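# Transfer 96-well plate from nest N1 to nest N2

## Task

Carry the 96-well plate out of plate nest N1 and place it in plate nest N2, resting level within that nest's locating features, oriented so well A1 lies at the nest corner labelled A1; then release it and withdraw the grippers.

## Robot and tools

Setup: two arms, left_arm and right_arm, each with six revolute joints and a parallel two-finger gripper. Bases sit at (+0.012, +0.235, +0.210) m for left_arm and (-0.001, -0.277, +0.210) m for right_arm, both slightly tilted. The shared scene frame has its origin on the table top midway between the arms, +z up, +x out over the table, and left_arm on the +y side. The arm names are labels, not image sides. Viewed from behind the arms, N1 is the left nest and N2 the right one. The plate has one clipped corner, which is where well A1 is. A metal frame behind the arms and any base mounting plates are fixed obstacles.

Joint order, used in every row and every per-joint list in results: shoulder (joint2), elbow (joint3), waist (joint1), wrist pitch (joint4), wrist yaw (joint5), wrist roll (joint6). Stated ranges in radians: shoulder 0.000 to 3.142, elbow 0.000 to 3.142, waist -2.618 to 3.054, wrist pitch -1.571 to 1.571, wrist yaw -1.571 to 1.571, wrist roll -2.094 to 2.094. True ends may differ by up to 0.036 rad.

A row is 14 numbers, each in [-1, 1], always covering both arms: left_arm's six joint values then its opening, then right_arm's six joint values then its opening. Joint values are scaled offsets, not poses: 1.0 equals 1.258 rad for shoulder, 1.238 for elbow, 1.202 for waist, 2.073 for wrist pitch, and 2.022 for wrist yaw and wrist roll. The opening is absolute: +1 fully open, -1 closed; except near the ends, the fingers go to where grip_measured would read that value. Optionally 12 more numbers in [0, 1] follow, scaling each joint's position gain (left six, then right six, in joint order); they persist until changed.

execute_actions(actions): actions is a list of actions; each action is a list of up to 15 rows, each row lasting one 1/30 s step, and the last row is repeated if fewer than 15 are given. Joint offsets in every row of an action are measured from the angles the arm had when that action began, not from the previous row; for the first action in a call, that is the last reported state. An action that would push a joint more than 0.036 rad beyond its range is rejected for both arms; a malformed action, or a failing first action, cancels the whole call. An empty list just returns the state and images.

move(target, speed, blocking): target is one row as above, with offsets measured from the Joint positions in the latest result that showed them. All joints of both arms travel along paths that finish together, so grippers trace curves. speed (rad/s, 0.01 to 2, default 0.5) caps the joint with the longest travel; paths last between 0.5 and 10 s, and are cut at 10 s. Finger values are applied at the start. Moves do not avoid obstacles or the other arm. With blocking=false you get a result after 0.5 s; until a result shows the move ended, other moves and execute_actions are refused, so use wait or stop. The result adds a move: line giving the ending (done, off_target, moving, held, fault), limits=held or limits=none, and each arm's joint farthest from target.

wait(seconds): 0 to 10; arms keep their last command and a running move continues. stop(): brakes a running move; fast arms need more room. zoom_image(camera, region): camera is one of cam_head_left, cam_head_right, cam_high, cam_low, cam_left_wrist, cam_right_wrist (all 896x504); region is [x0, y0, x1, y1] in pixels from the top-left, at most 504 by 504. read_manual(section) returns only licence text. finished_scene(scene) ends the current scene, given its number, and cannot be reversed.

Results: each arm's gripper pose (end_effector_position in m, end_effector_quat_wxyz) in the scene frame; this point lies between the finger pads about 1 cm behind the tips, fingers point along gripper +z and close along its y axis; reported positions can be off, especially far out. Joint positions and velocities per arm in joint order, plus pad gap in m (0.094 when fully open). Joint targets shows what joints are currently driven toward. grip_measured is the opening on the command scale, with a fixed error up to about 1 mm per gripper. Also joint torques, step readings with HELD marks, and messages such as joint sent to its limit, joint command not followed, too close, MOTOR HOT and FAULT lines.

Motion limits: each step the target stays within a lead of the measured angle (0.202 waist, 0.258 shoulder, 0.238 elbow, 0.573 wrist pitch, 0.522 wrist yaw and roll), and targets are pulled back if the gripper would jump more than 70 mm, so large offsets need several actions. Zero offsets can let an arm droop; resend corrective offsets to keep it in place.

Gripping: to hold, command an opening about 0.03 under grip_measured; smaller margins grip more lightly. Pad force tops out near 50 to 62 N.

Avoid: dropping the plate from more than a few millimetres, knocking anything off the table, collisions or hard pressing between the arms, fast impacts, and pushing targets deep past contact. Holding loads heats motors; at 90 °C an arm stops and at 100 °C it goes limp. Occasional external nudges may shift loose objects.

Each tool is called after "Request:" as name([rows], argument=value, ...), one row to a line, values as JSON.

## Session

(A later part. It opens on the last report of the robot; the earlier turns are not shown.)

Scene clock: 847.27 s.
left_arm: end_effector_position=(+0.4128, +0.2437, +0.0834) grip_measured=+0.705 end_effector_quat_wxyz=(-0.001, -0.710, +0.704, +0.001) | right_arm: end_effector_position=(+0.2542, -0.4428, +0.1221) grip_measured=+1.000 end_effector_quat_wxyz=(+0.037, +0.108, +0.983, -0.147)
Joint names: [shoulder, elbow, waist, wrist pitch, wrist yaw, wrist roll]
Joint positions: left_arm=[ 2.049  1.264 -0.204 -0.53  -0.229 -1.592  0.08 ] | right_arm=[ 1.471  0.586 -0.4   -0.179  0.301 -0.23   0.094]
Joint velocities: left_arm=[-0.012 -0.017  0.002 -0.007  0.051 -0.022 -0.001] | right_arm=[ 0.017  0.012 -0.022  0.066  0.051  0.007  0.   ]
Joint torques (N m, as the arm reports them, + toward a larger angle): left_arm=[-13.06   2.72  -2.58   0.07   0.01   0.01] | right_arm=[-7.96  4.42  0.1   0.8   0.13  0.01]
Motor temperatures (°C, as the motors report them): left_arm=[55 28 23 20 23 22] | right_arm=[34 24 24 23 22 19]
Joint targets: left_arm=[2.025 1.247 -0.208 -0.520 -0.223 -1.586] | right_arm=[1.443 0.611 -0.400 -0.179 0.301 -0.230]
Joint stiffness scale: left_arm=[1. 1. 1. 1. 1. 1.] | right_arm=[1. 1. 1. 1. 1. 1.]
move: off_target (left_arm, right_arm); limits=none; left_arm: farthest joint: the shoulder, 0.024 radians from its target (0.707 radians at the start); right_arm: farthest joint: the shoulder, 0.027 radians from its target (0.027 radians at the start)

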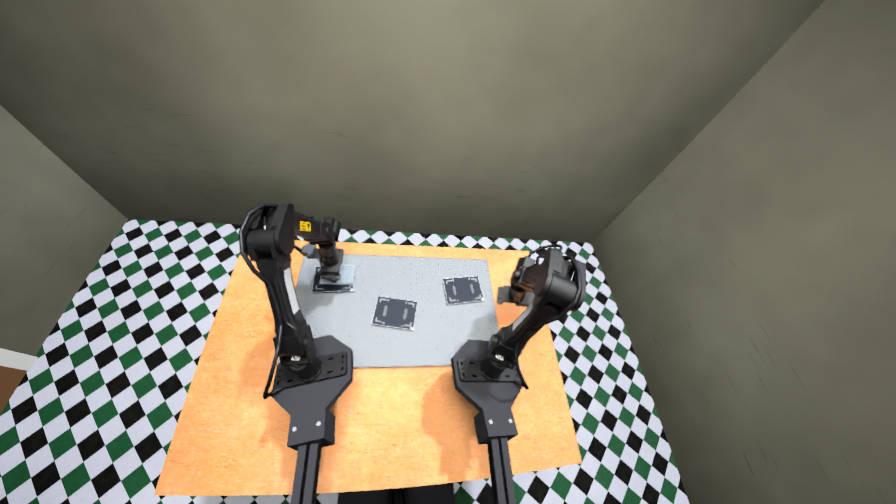

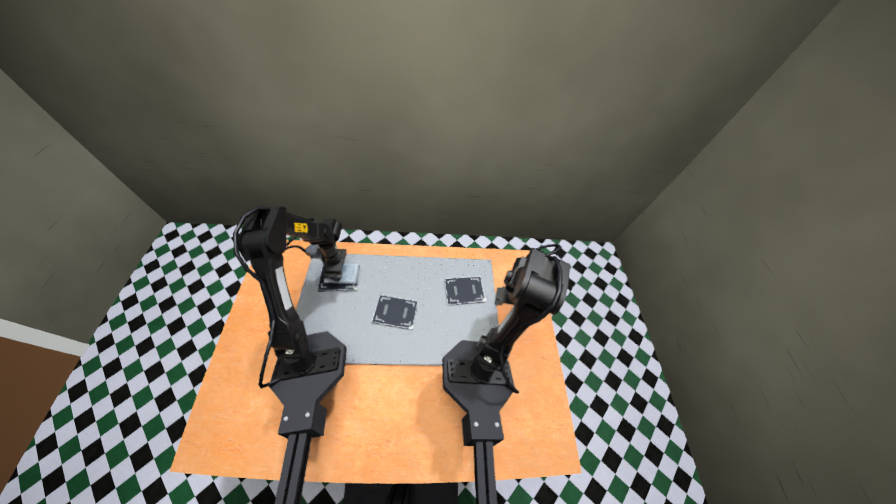

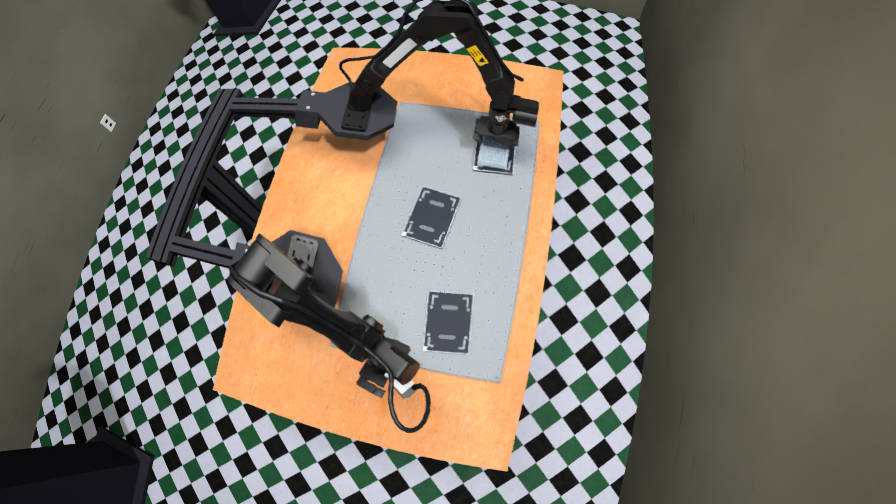

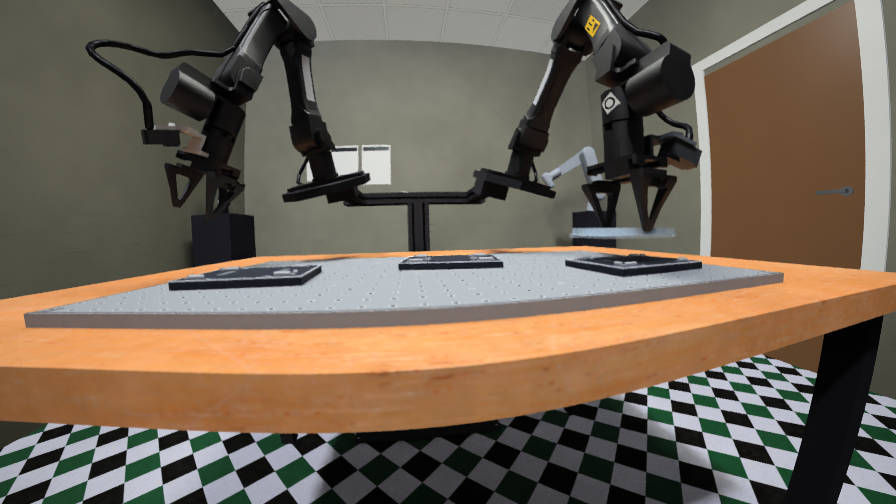

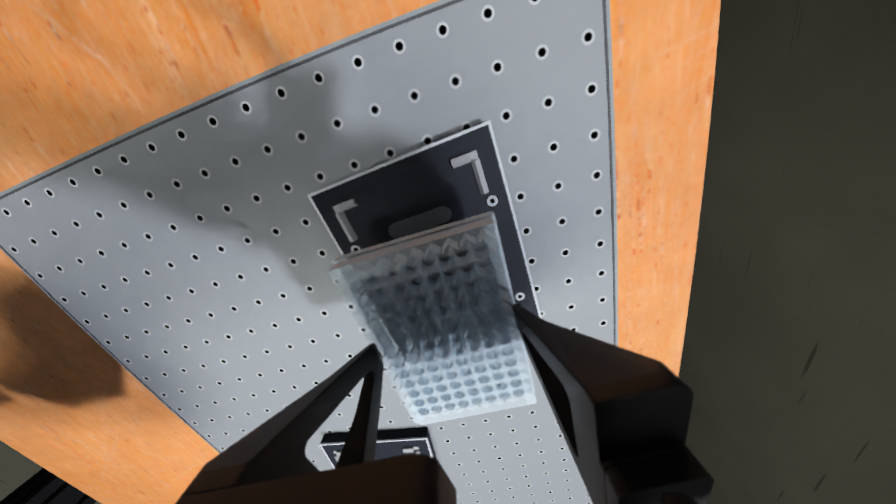

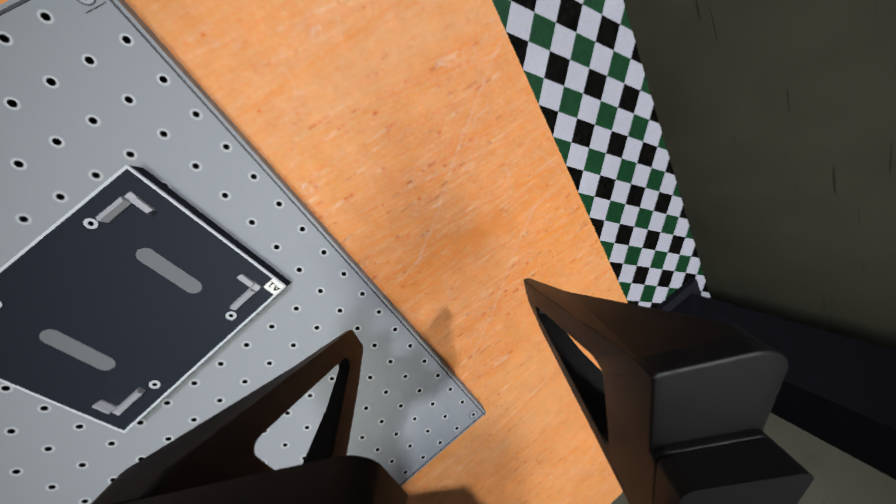

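Request:
move(target=[0.062,0.031,0.008,0.035,0.002,0,0.67, -0.022,0.02,0,0,0,0,1], speed=0.12)

Request:
zoom_image(camera="cam_low", region=[550,200,720,290])

Request:
zoom_image(camera="cam_left_wrist", region=[280,120,620,430])

Request:
zoom_image(camera="cam_high", region=[460,110,540,185])

Scene clock: 860.73 s.
left_arm: end_effector_position=(+0.4159, +0.2382, +0.0602) grip_measured=+0.705 end_effector_quat_wxyz=(-0.000, -0.711, +0.704, +0.000) | right_arm: end_effector_position=(+0.2542, -0.4428, +0.1221) grip_measured=+1.000 end_effector_quat_wxyz=(+0.037, +0.108, +0.983, -0.147)
Joint names: [shoulder, elbow, waist, wrist pitch, wrist yaw, wrist roll]
Joint positions: left_arm=[ 2.123  1.277 -0.204 -0.467 -0.228 -1.592  0.08 ] | right_arm=[ 1.471  0.586 -0.4   -0.179  0.301 -0.23   0.094]
Joint velocities: left_arm=[-0.012  0.007 -0.022 -0.051 -0.022  0.007 -0.   ] | right_arm=[ 0.007 -0.032  0.002  0.037  0.081  0.007  0.   ]
Joint torques (N m, as the arm reports them, + toward a larger angle): left_arm=[-10.96   5.87  -1.5    0.08   0.02  -0.04] | right_arm=[-7.9   4.38  0.1   0.81  0.15  0.02]
Motor temperatures (°C, as the motors report them): left_arm=[52 27 22 20 23 22] | right_arm=[34 24 24 23 22 19]
Joint targets: left_arm=[2.127 1.302 -0.194 -0.457 -0.225 -1.592] | right_arm=[1.443 0.611 -0.400 -0.179 0.301 -0.230]
Joint stiffness scale: left_arm=[1. 1. 1. 1. 1. 1.] | right_arm=[1. 1. 1. 1. 1. 1.]
move: off_target (left_arm, right_arm); limits=none; left_arm: farthest joint: the elbow, 0.026 radians from its target (0.039 radians at the start); right_arm: farthest joint: the shoulder, 0.027 radians from its target (0.027 radians at the start)

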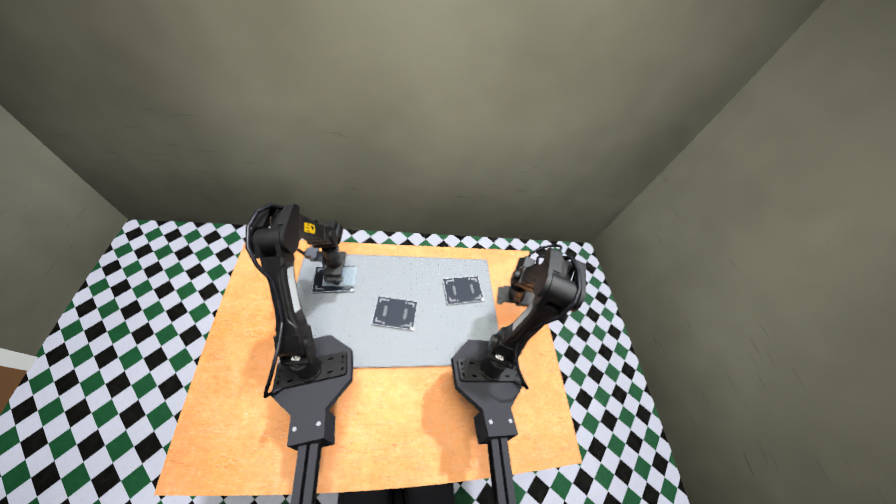

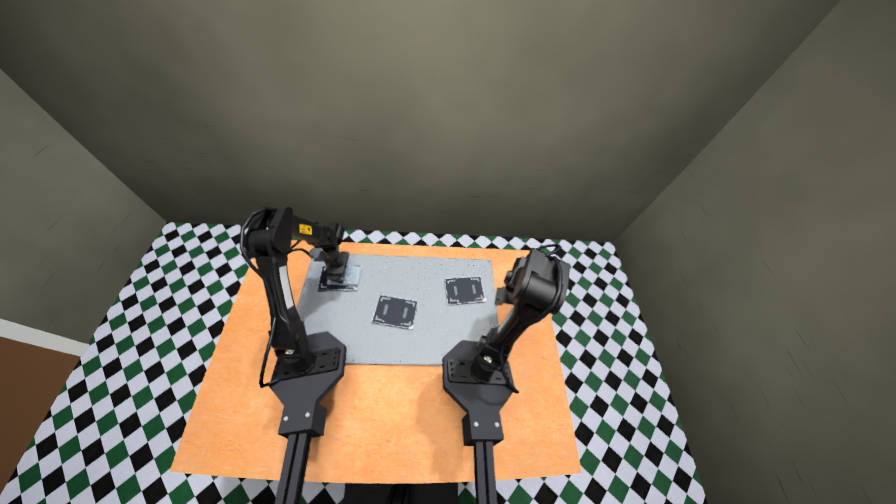

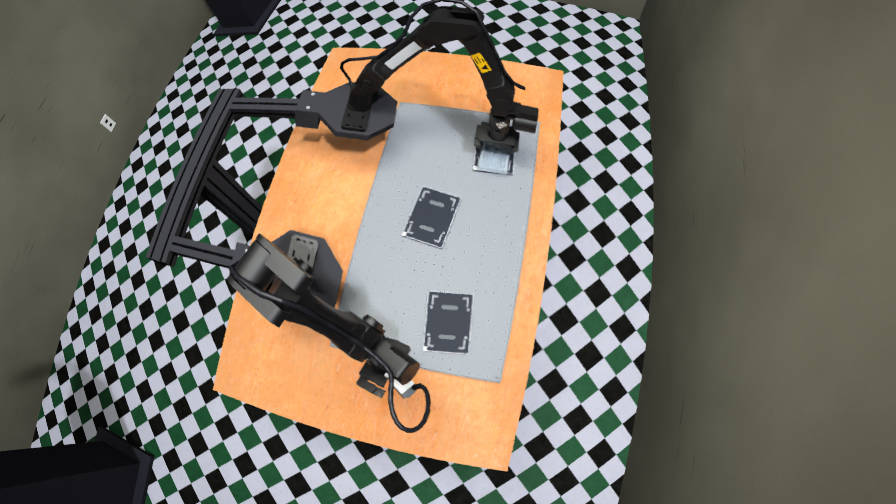

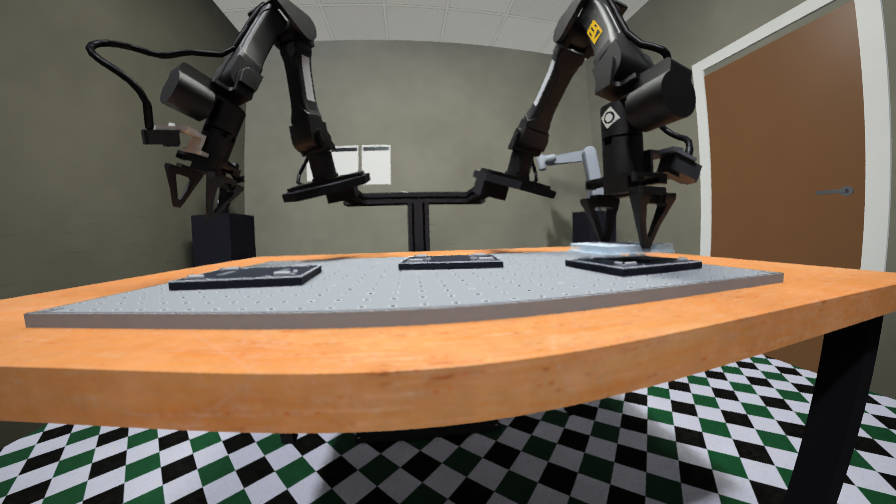

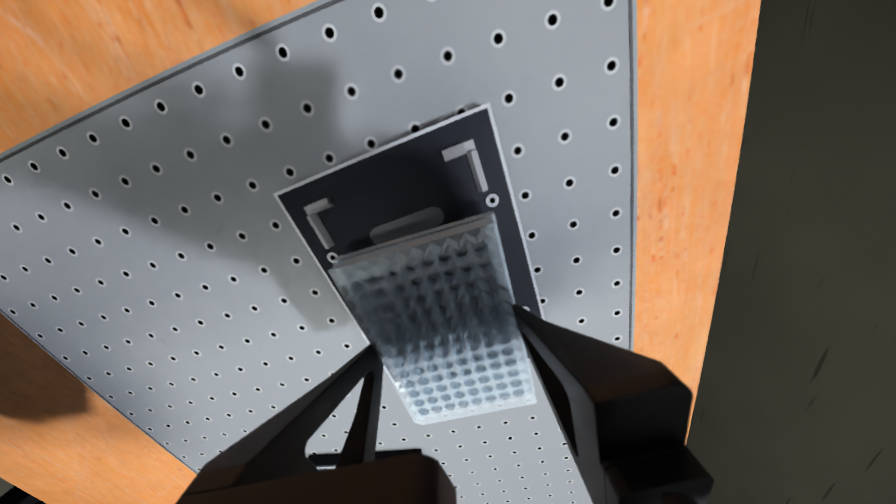

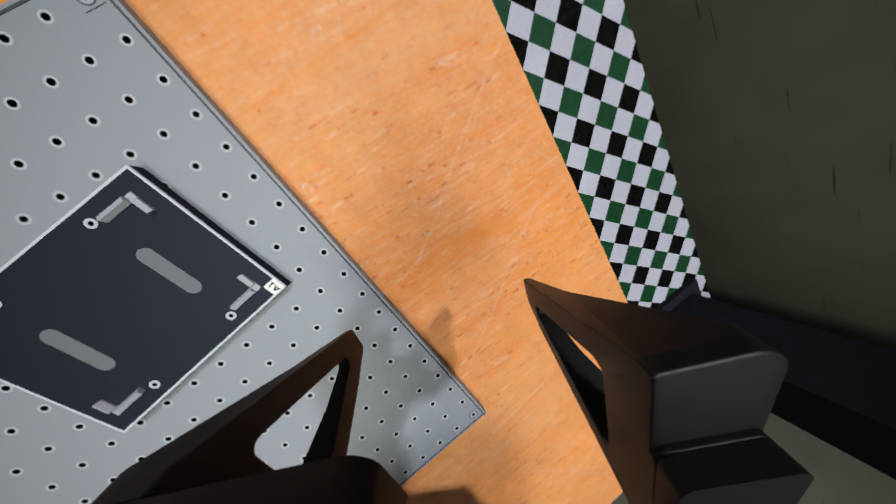

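Region (550, 200, 720, 290) of cam_low's 896x504 image, scaled by 2.965, with more detail than that image has; it fills the top 267 rows of this view, and the rest is white.

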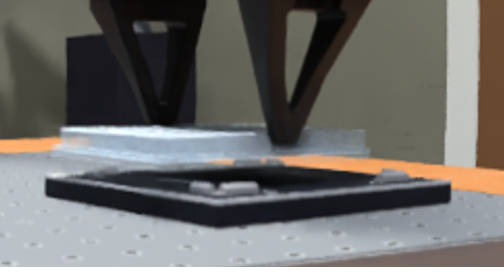

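Region (280, 120, 620, 430) of cam_left_wrist's 896x504 image, scaled by 1.482, with more detail than that image has; it fills the top 460 rows of this view, and the rest is white.

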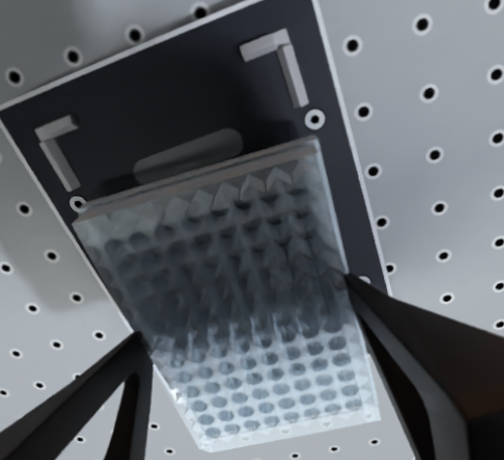

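Region (460, 110, 540, 185) of cam_high's 896x504 image, scaled by 6.300, with more detail than that image has; it fills the top 472 rows of this view, and the rest is white.

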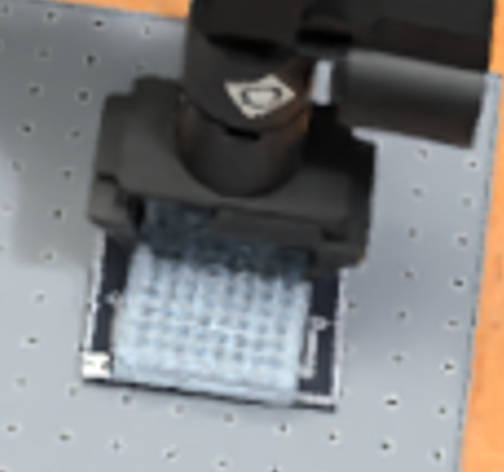

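Request:
zoom_image(camera="cam_left_wrist", region=[290,120,530,300])

Region (290, 120, 530, 300) of cam_left_wrist's 896x504 image, scaled by 2.100, with more detail than that image has; it fills the top 378 rows of this view, and the rest is white.

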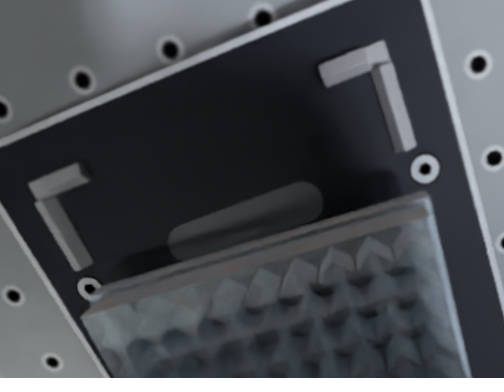

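Request:
move(target=[-0.043,-0.027,0.058,0.002,0.012,0.0435,0.67, -0.022,0.02,0,0,0,0,1], speed=0.1)

Request:
zoom_image(camera="cam_left_wrist", region=[290,120,590,345])

Request:
zoom_image(camera="cam_high", region=[460,110,540,185])

Request:
zoom_image(camera="cam_low", region=[550,200,720,290])

Scene clock: 957.90 s.
left_arm: end_effector_position=(+0.4128, +0.2635, +0.0617) grip_measured=+0.705 end_effector_quat_wxyz=(-0.002, -0.704, +0.710, +0.001) | right_arm: end_effector_position=(+0.2542, -0.4428, +0.1221) grip_measured=+1.000 end_effector_quat_wxyz=(+0.037, +0.108, +0.983, -0.147)
Joint names: [shoulder, elbow, waist, wrist pitch, wrist yaw, wrist roll]
Joint positions: left_arm=[ 2.095  1.26  -0.139 -0.466 -0.21  -1.51   0.08 ] | right_arm=[ 1.471  0.586 -0.4   -0.179  0.301 -0.23   0.094]
Joint velocities: left_arm=[ 0.002 -0.012  0.002  0.007  0.051 -0.022  0.002] | right_arm=[ 0.007 -0.012 -0.002 -0.066  0.022 -0.051  0.   ]
Joint torques (N m, as the arm reports them, + toward a larger angle): left_arm=[-13.42   2.48  -1.67   0.03   0.04   0.  ] | right_arm=[-7.93  4.38  0.1   0.8   0.14  0.01]
Motor temperatures (°C, as the motors report them): left_arm=[48 28 21 21 22 22] | right_arm=[34 24 23 23 22 19]
Joint targets: left_arm=[2.069 1.243 -0.134 -0.463 -0.204 -1.504] | right_arm=[1.443 0.611 -0.400 -0.179 0.301 -0.230]
Joint stiffness scale: left_arm=[1. 1. 1. 1. 1. 1.] | right_arm=[1. 1. 1. 1. 1. 1.]
move: off_target (left_arm, right_arm); limits=none; left_arm: farthest joint: the shoulder, 0.026 radians from its target (0.054 radians at the start); right_arm: farthest joint: the shoulder, 0.027 radians from its target (0.027 radians at the start)

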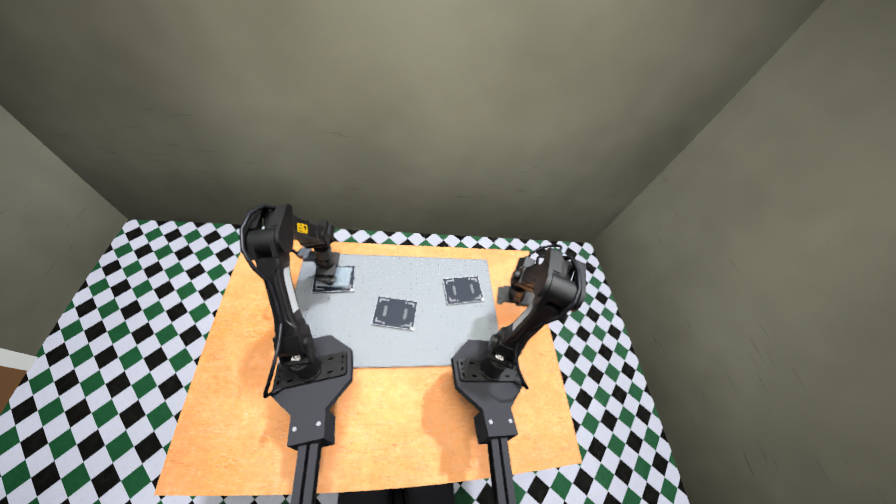

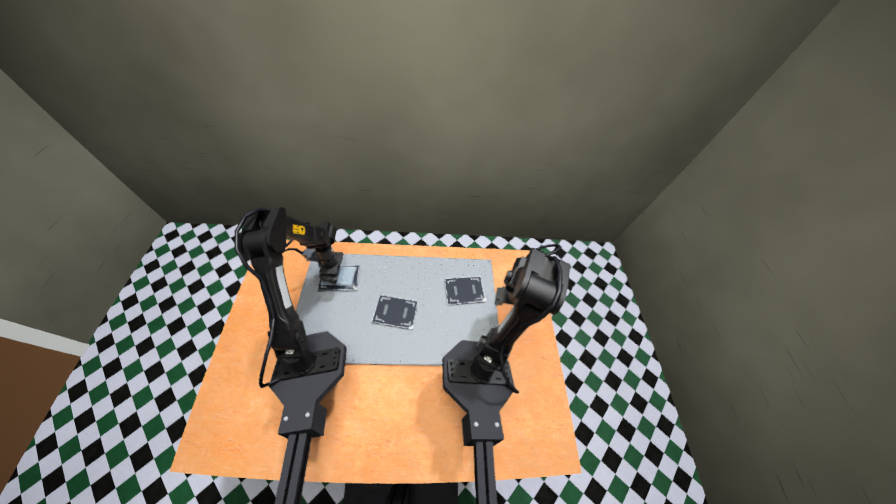

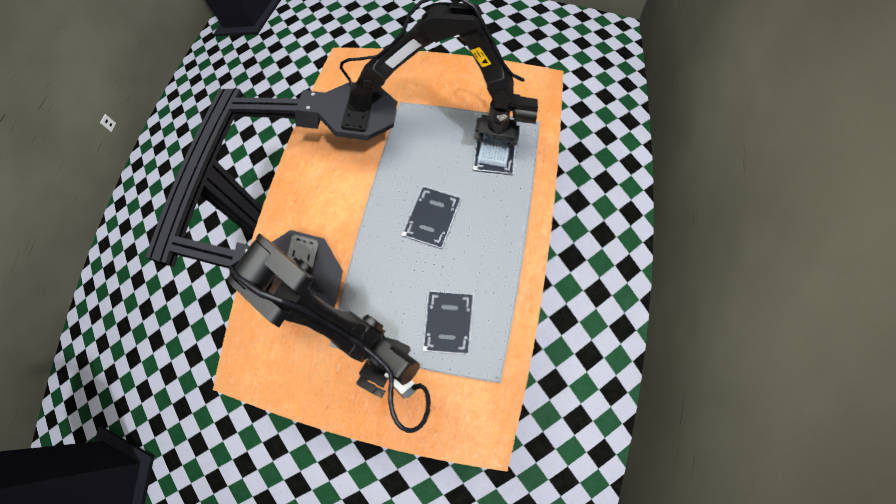

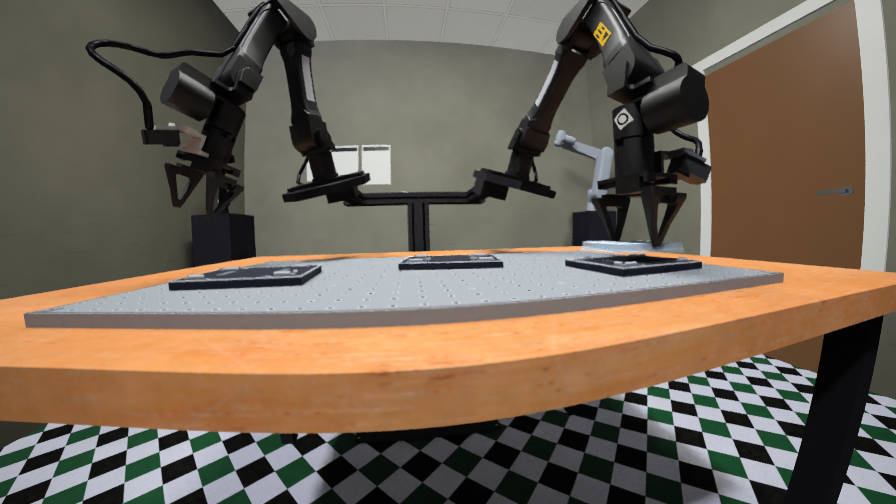

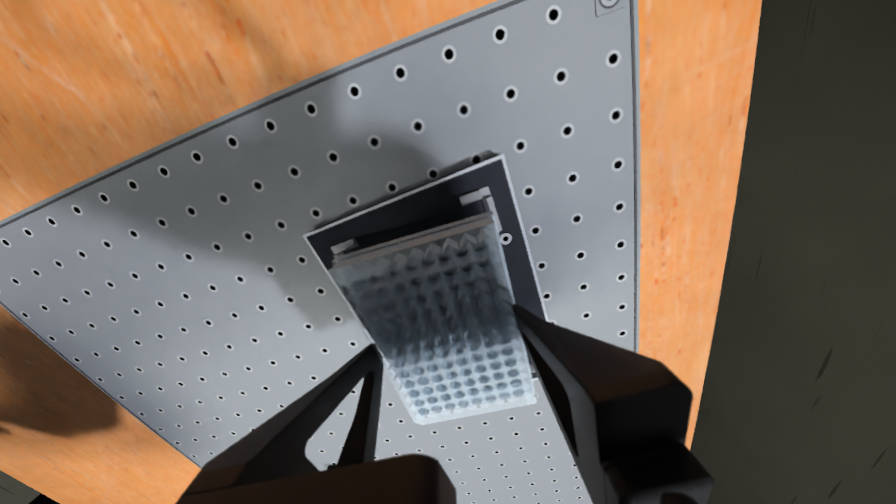

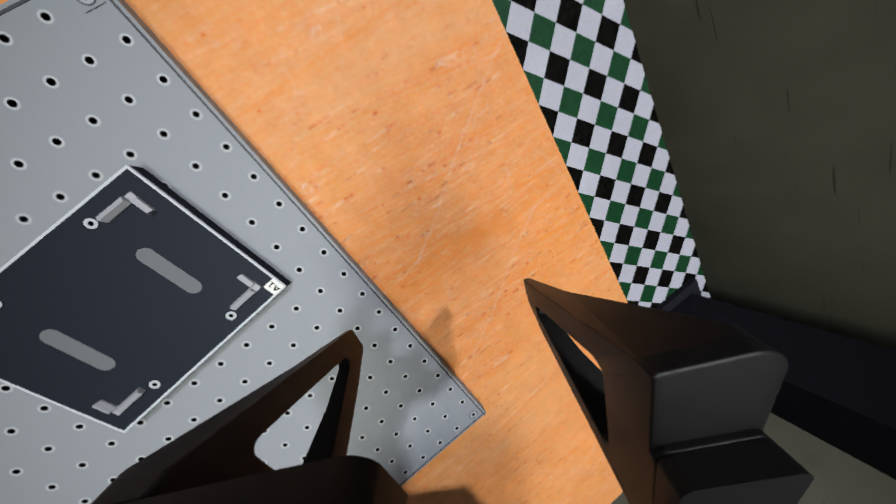

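Region (290, 120, 590, 345) of cam_left_wrist's 896x504 image, scaled by 1.680, with more detail than that image has; it fills the top 378 rows of this view, and the rest is white.

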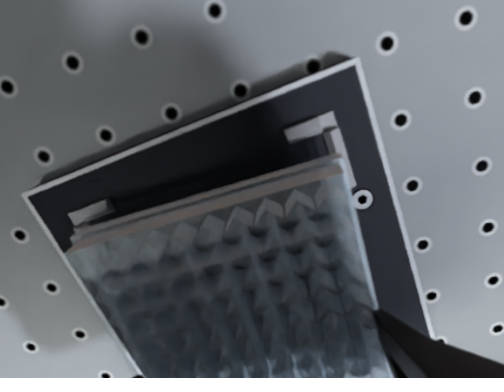

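Region (460, 110, 540, 185) of cam_high's 896x504 image, scaled by 6.300, with more detail than that image has; it fills the top 472 rows of this view, and the rest is white.

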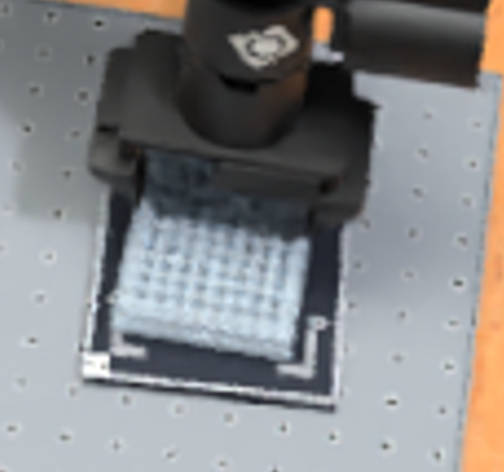

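Region (550, 200, 720, 290) of cam_low's 896x504 image, scaled by 2.965, with more detail than that image has; it fills the top 267 rows of this view, and the rest is white.

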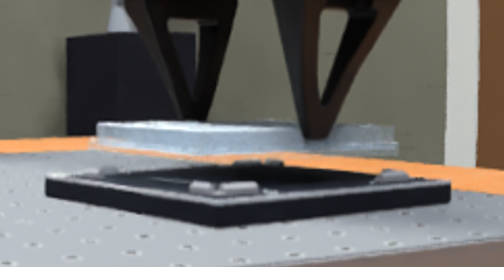

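Request:
move(target=[0.016,0.026,0.007,0.0097,0.003,-0.006,0.67, -0.022,0.02,0,0,0,0,1], speed=0.05)

Request:
zoom_image(camera="cam_left_wrist", region=[310,160,530,300])

Request:
zoom_image(camera="cam_low", region=[550,220,720,290])

Scene clock: 988.93 s.
left_arm: end_effector_position=(+0.4112, +0.2622, +0.0564) grip_measured=+0.705 end_effector_quat_wxyz=(-0.004, -0.706, +0.709, +0.002) | right_arm: end_effector_position=(+0.2542, -0.4428, +0.1221) grip_measured=+1.000 end_effector_quat_wxyz=(+0.037, +0.108, +0.983, -0.147)
Joint names: [shoulder, elbow, waist, wrist pitch, wrist yaw, wrist roll]
Joint positions: left_arm=[ 2.111  1.26  -0.139 -0.457 -0.21  -1.516  0.08 ] | right_arm=[ 1.471  0.586 -0.4   -0.179  0.301 -0.23   0.094]
Joint velocities: left_arm=[-0.007 -0.012 -0.012  0.022  0.022 -0.007 -0.   ] | right_arm=[ 0.002 -0.032  0.007  0.066 -0.081  0.007  0.   ]
Joint torques (N m, as the arm reports them, + toward a larger angle): left_arm=[-10.85   6.34  -1.4    0.08   0.04  -0.09] | right_arm=[-7.93  4.4   0.09  0.8   0.14  0.03]
Motor temperatures (°C, as the motors report them): left_arm=[51 26 21 20 22 22] | right_arm=[34 24 23 23 22 19]
Joint targets: left_arm=[2.115 1.292 -0.131 -0.446 -0.204 -1.522] | right_arm=[1.443 0.611 -0.400 -0.179 0.301 -0.230]
Joint stiffness scale: left_arm=[1. 1. 1. 1. 1. 1.] | right_arm=[1. 1. 1. 1. 1. 1.]
move: off_target (left_arm, right_arm); limits=none; left_arm: farthest joint: the elbow, 0.032 radians from its target (0.032 radians at the start); right_arm: farthest joint: the shoulder, 0.027 radians from its target (0.027 radians at the start)

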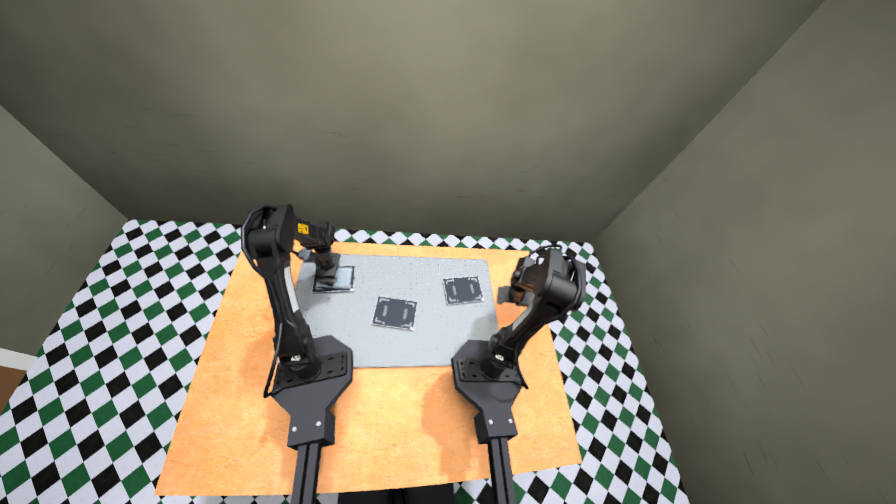

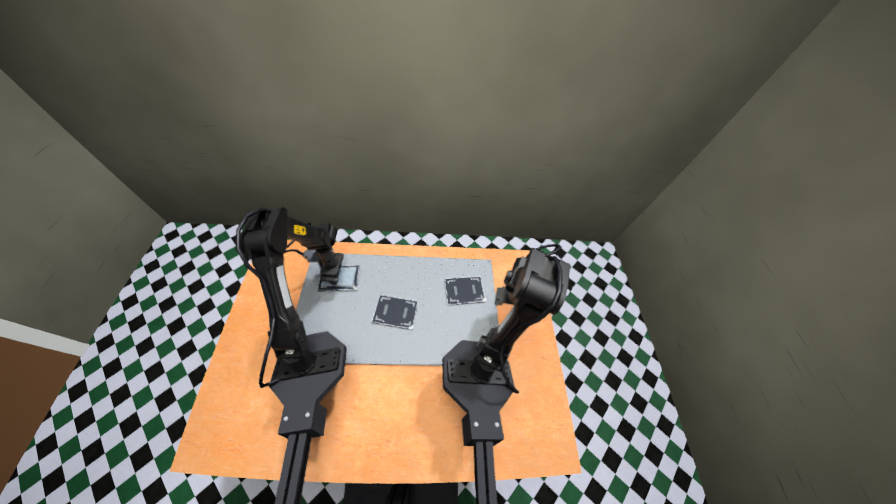

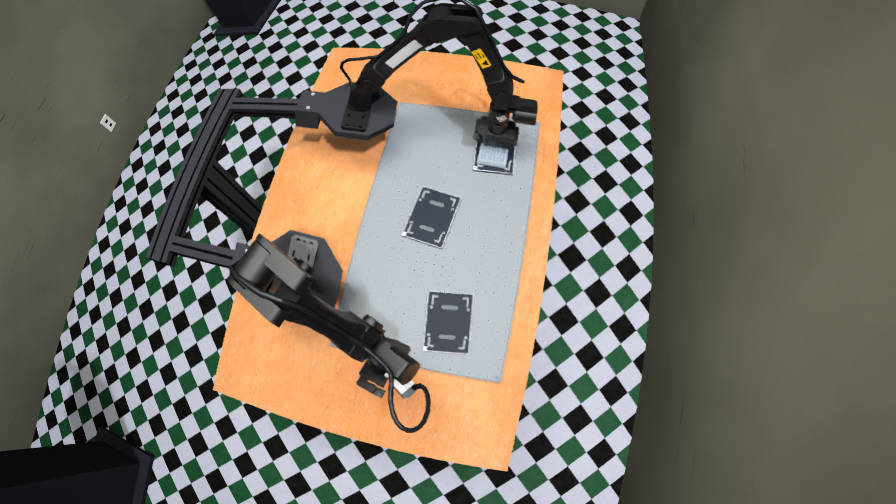

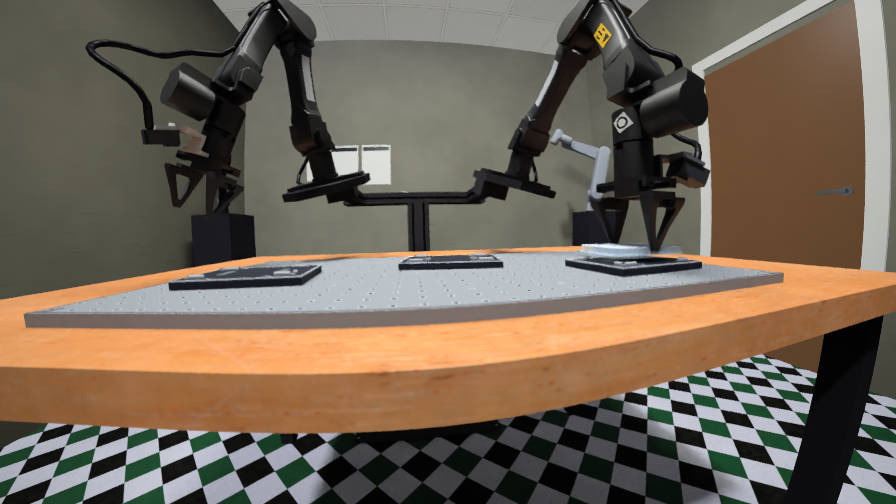

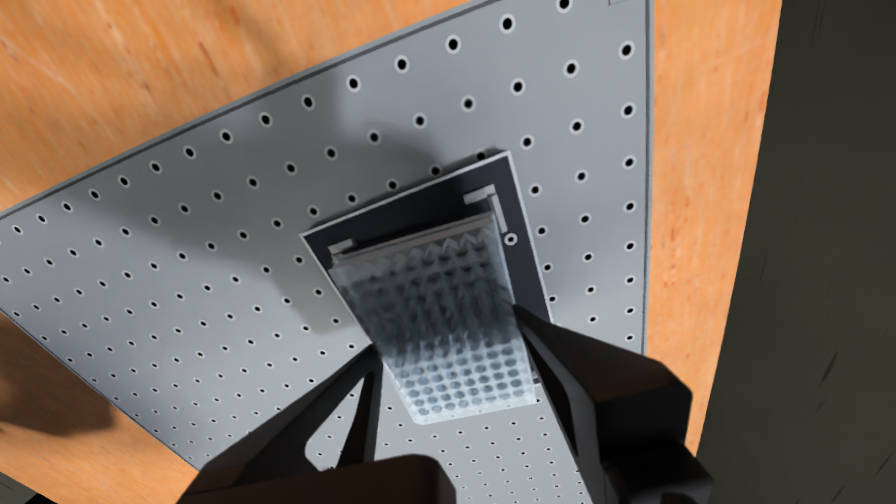

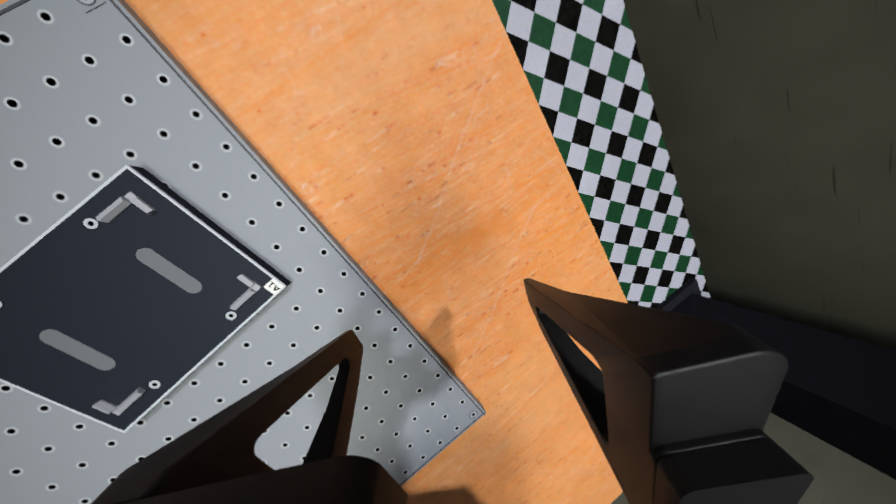

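Region (310, 160, 530, 300) of cam_left_wrist's 896x504 image, scaled by 2.291, with more detail than that image has; it fills the top 321 rows of this view, and the rest is white.

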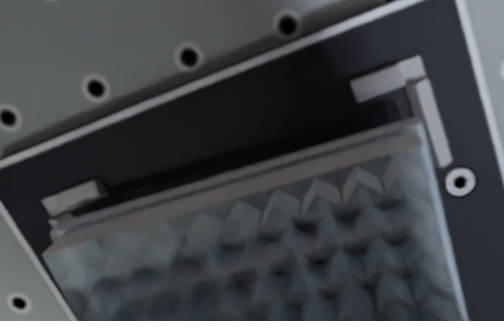

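Region (550, 220, 720, 290) of cam_low's 896x504 image, scaled by 2.965, with more detail than that image has; it fills the top 208 rows of this view, and the rest is white.

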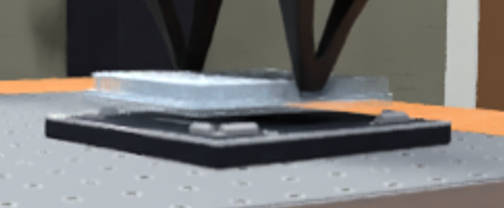

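Request:
execute_actions(actions=[])

Scene clock: 1010.63 s.
left_arm: end_effector_position=(+0.4114, +0.2622, +0.0564) grip_measured=+0.705 end_effector_quat_wxyz=(-0.004, -0.706, +0.708, +0.002) | right_arm: end_effector_position=(+0.2542, -0.4428, +0.1221) grip_measured=+1.000 end_effector_quat_wxyz=(+0.037, +0.108, +0.983, -0.147)
Joint names: [shoulder, elbow, waist, wrist pitch, wrist yaw, wrist roll]
Joint positions: left_arm=[ 2.111  1.26  -0.139 -0.456 -0.21  -1.516  0.08 ] | right_arm=[ 1.471  0.586 -0.4   -0.179  0.301 -0.23   0.094]
Joint velocities: left_arm=[-0.017  0.002 -0.007  0.022 -0.037  0.007 -0.   ] | right_arm=[ 0.002 -0.002  0.007  0.037 -0.022 -0.066  0.   ]
Joint torques (N m, as the arm reports them, + toward a larger angle): left_arm=[-10.88   6.34  -1.4    0.08   0.04  -0.09] | right_arm=[-7.93  4.37  0.09  0.8   0.14  0.02]
Motor temperatures (°C, as the motors report them): left_arm=[49 27 21 21 22 22] | right_arm=[34 24 23 23 22 19]
Joint targets: left_arm=[2.115 1.292 -0.131 -0.446 -0.204 -1.522] | right_arm=[1.443 0.611 -0.400 -0.179 0.301 -0.230]
Joint stiffness scale: left_arm=[1. 1. 1. 1. 1. 1.] | right_arm=[1. 1. 1. 1. 1. 1.]

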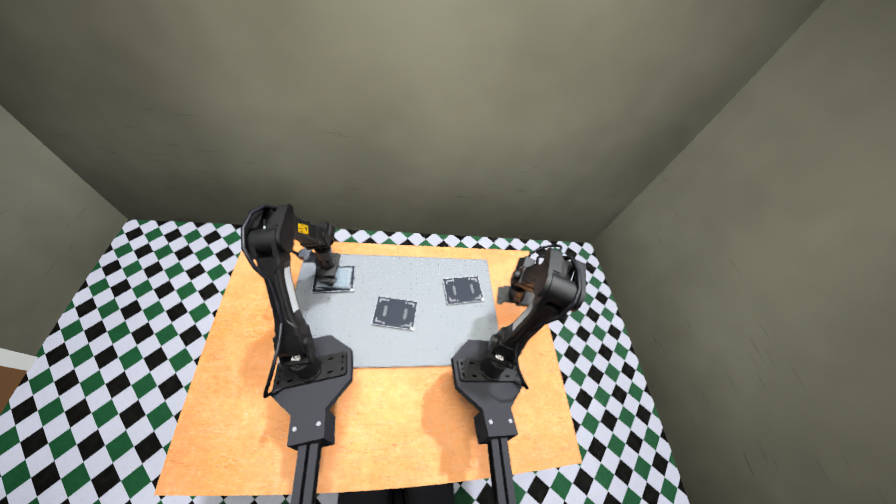

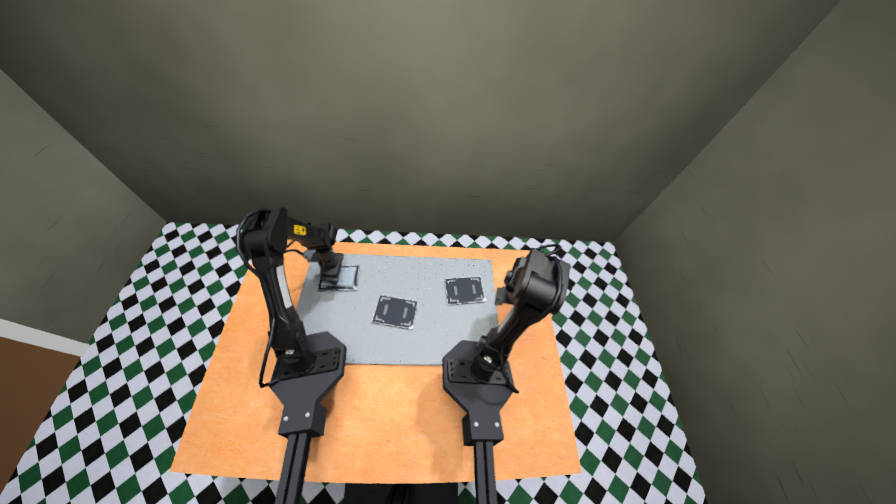

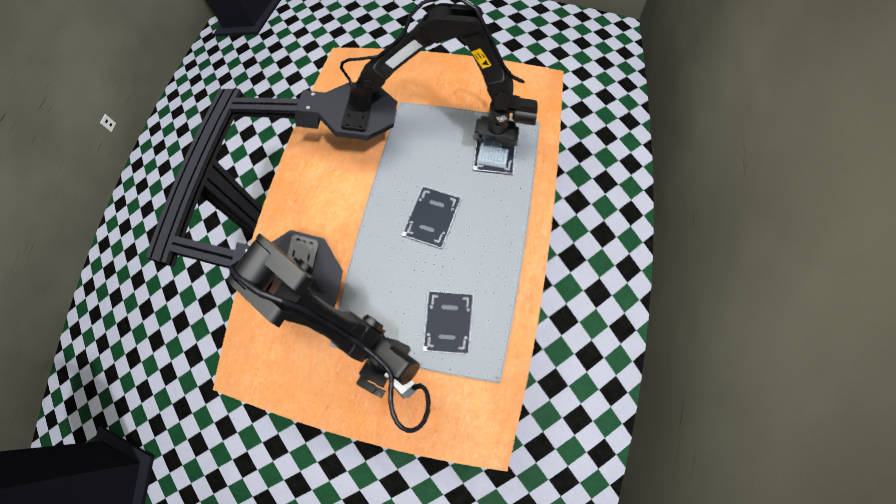

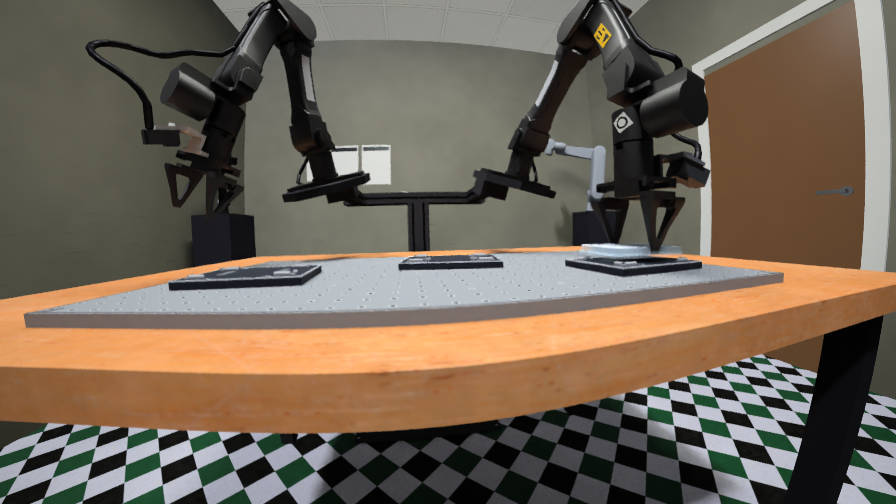

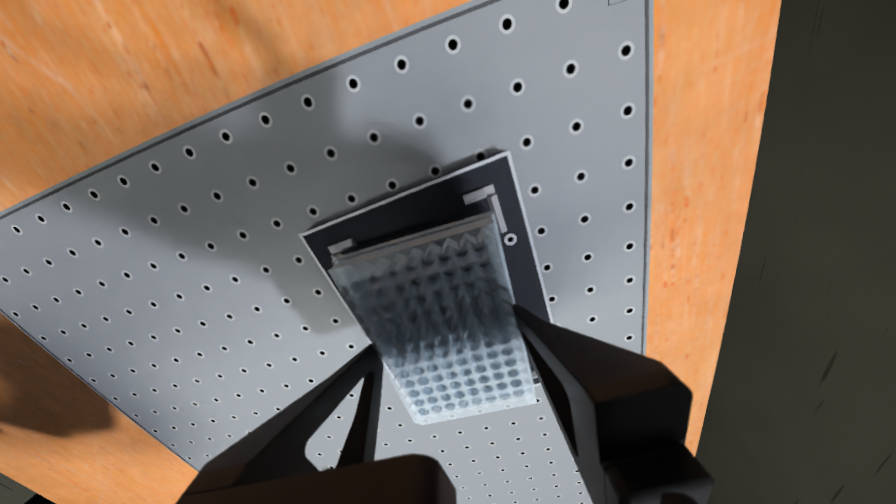

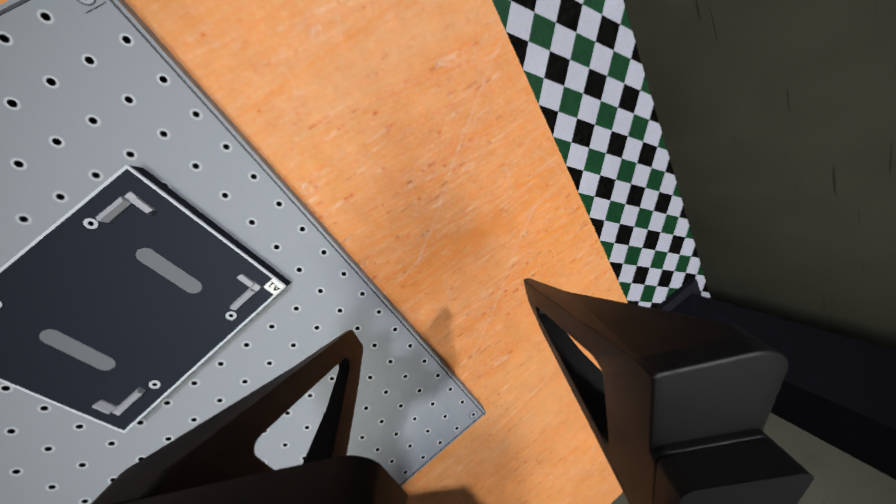

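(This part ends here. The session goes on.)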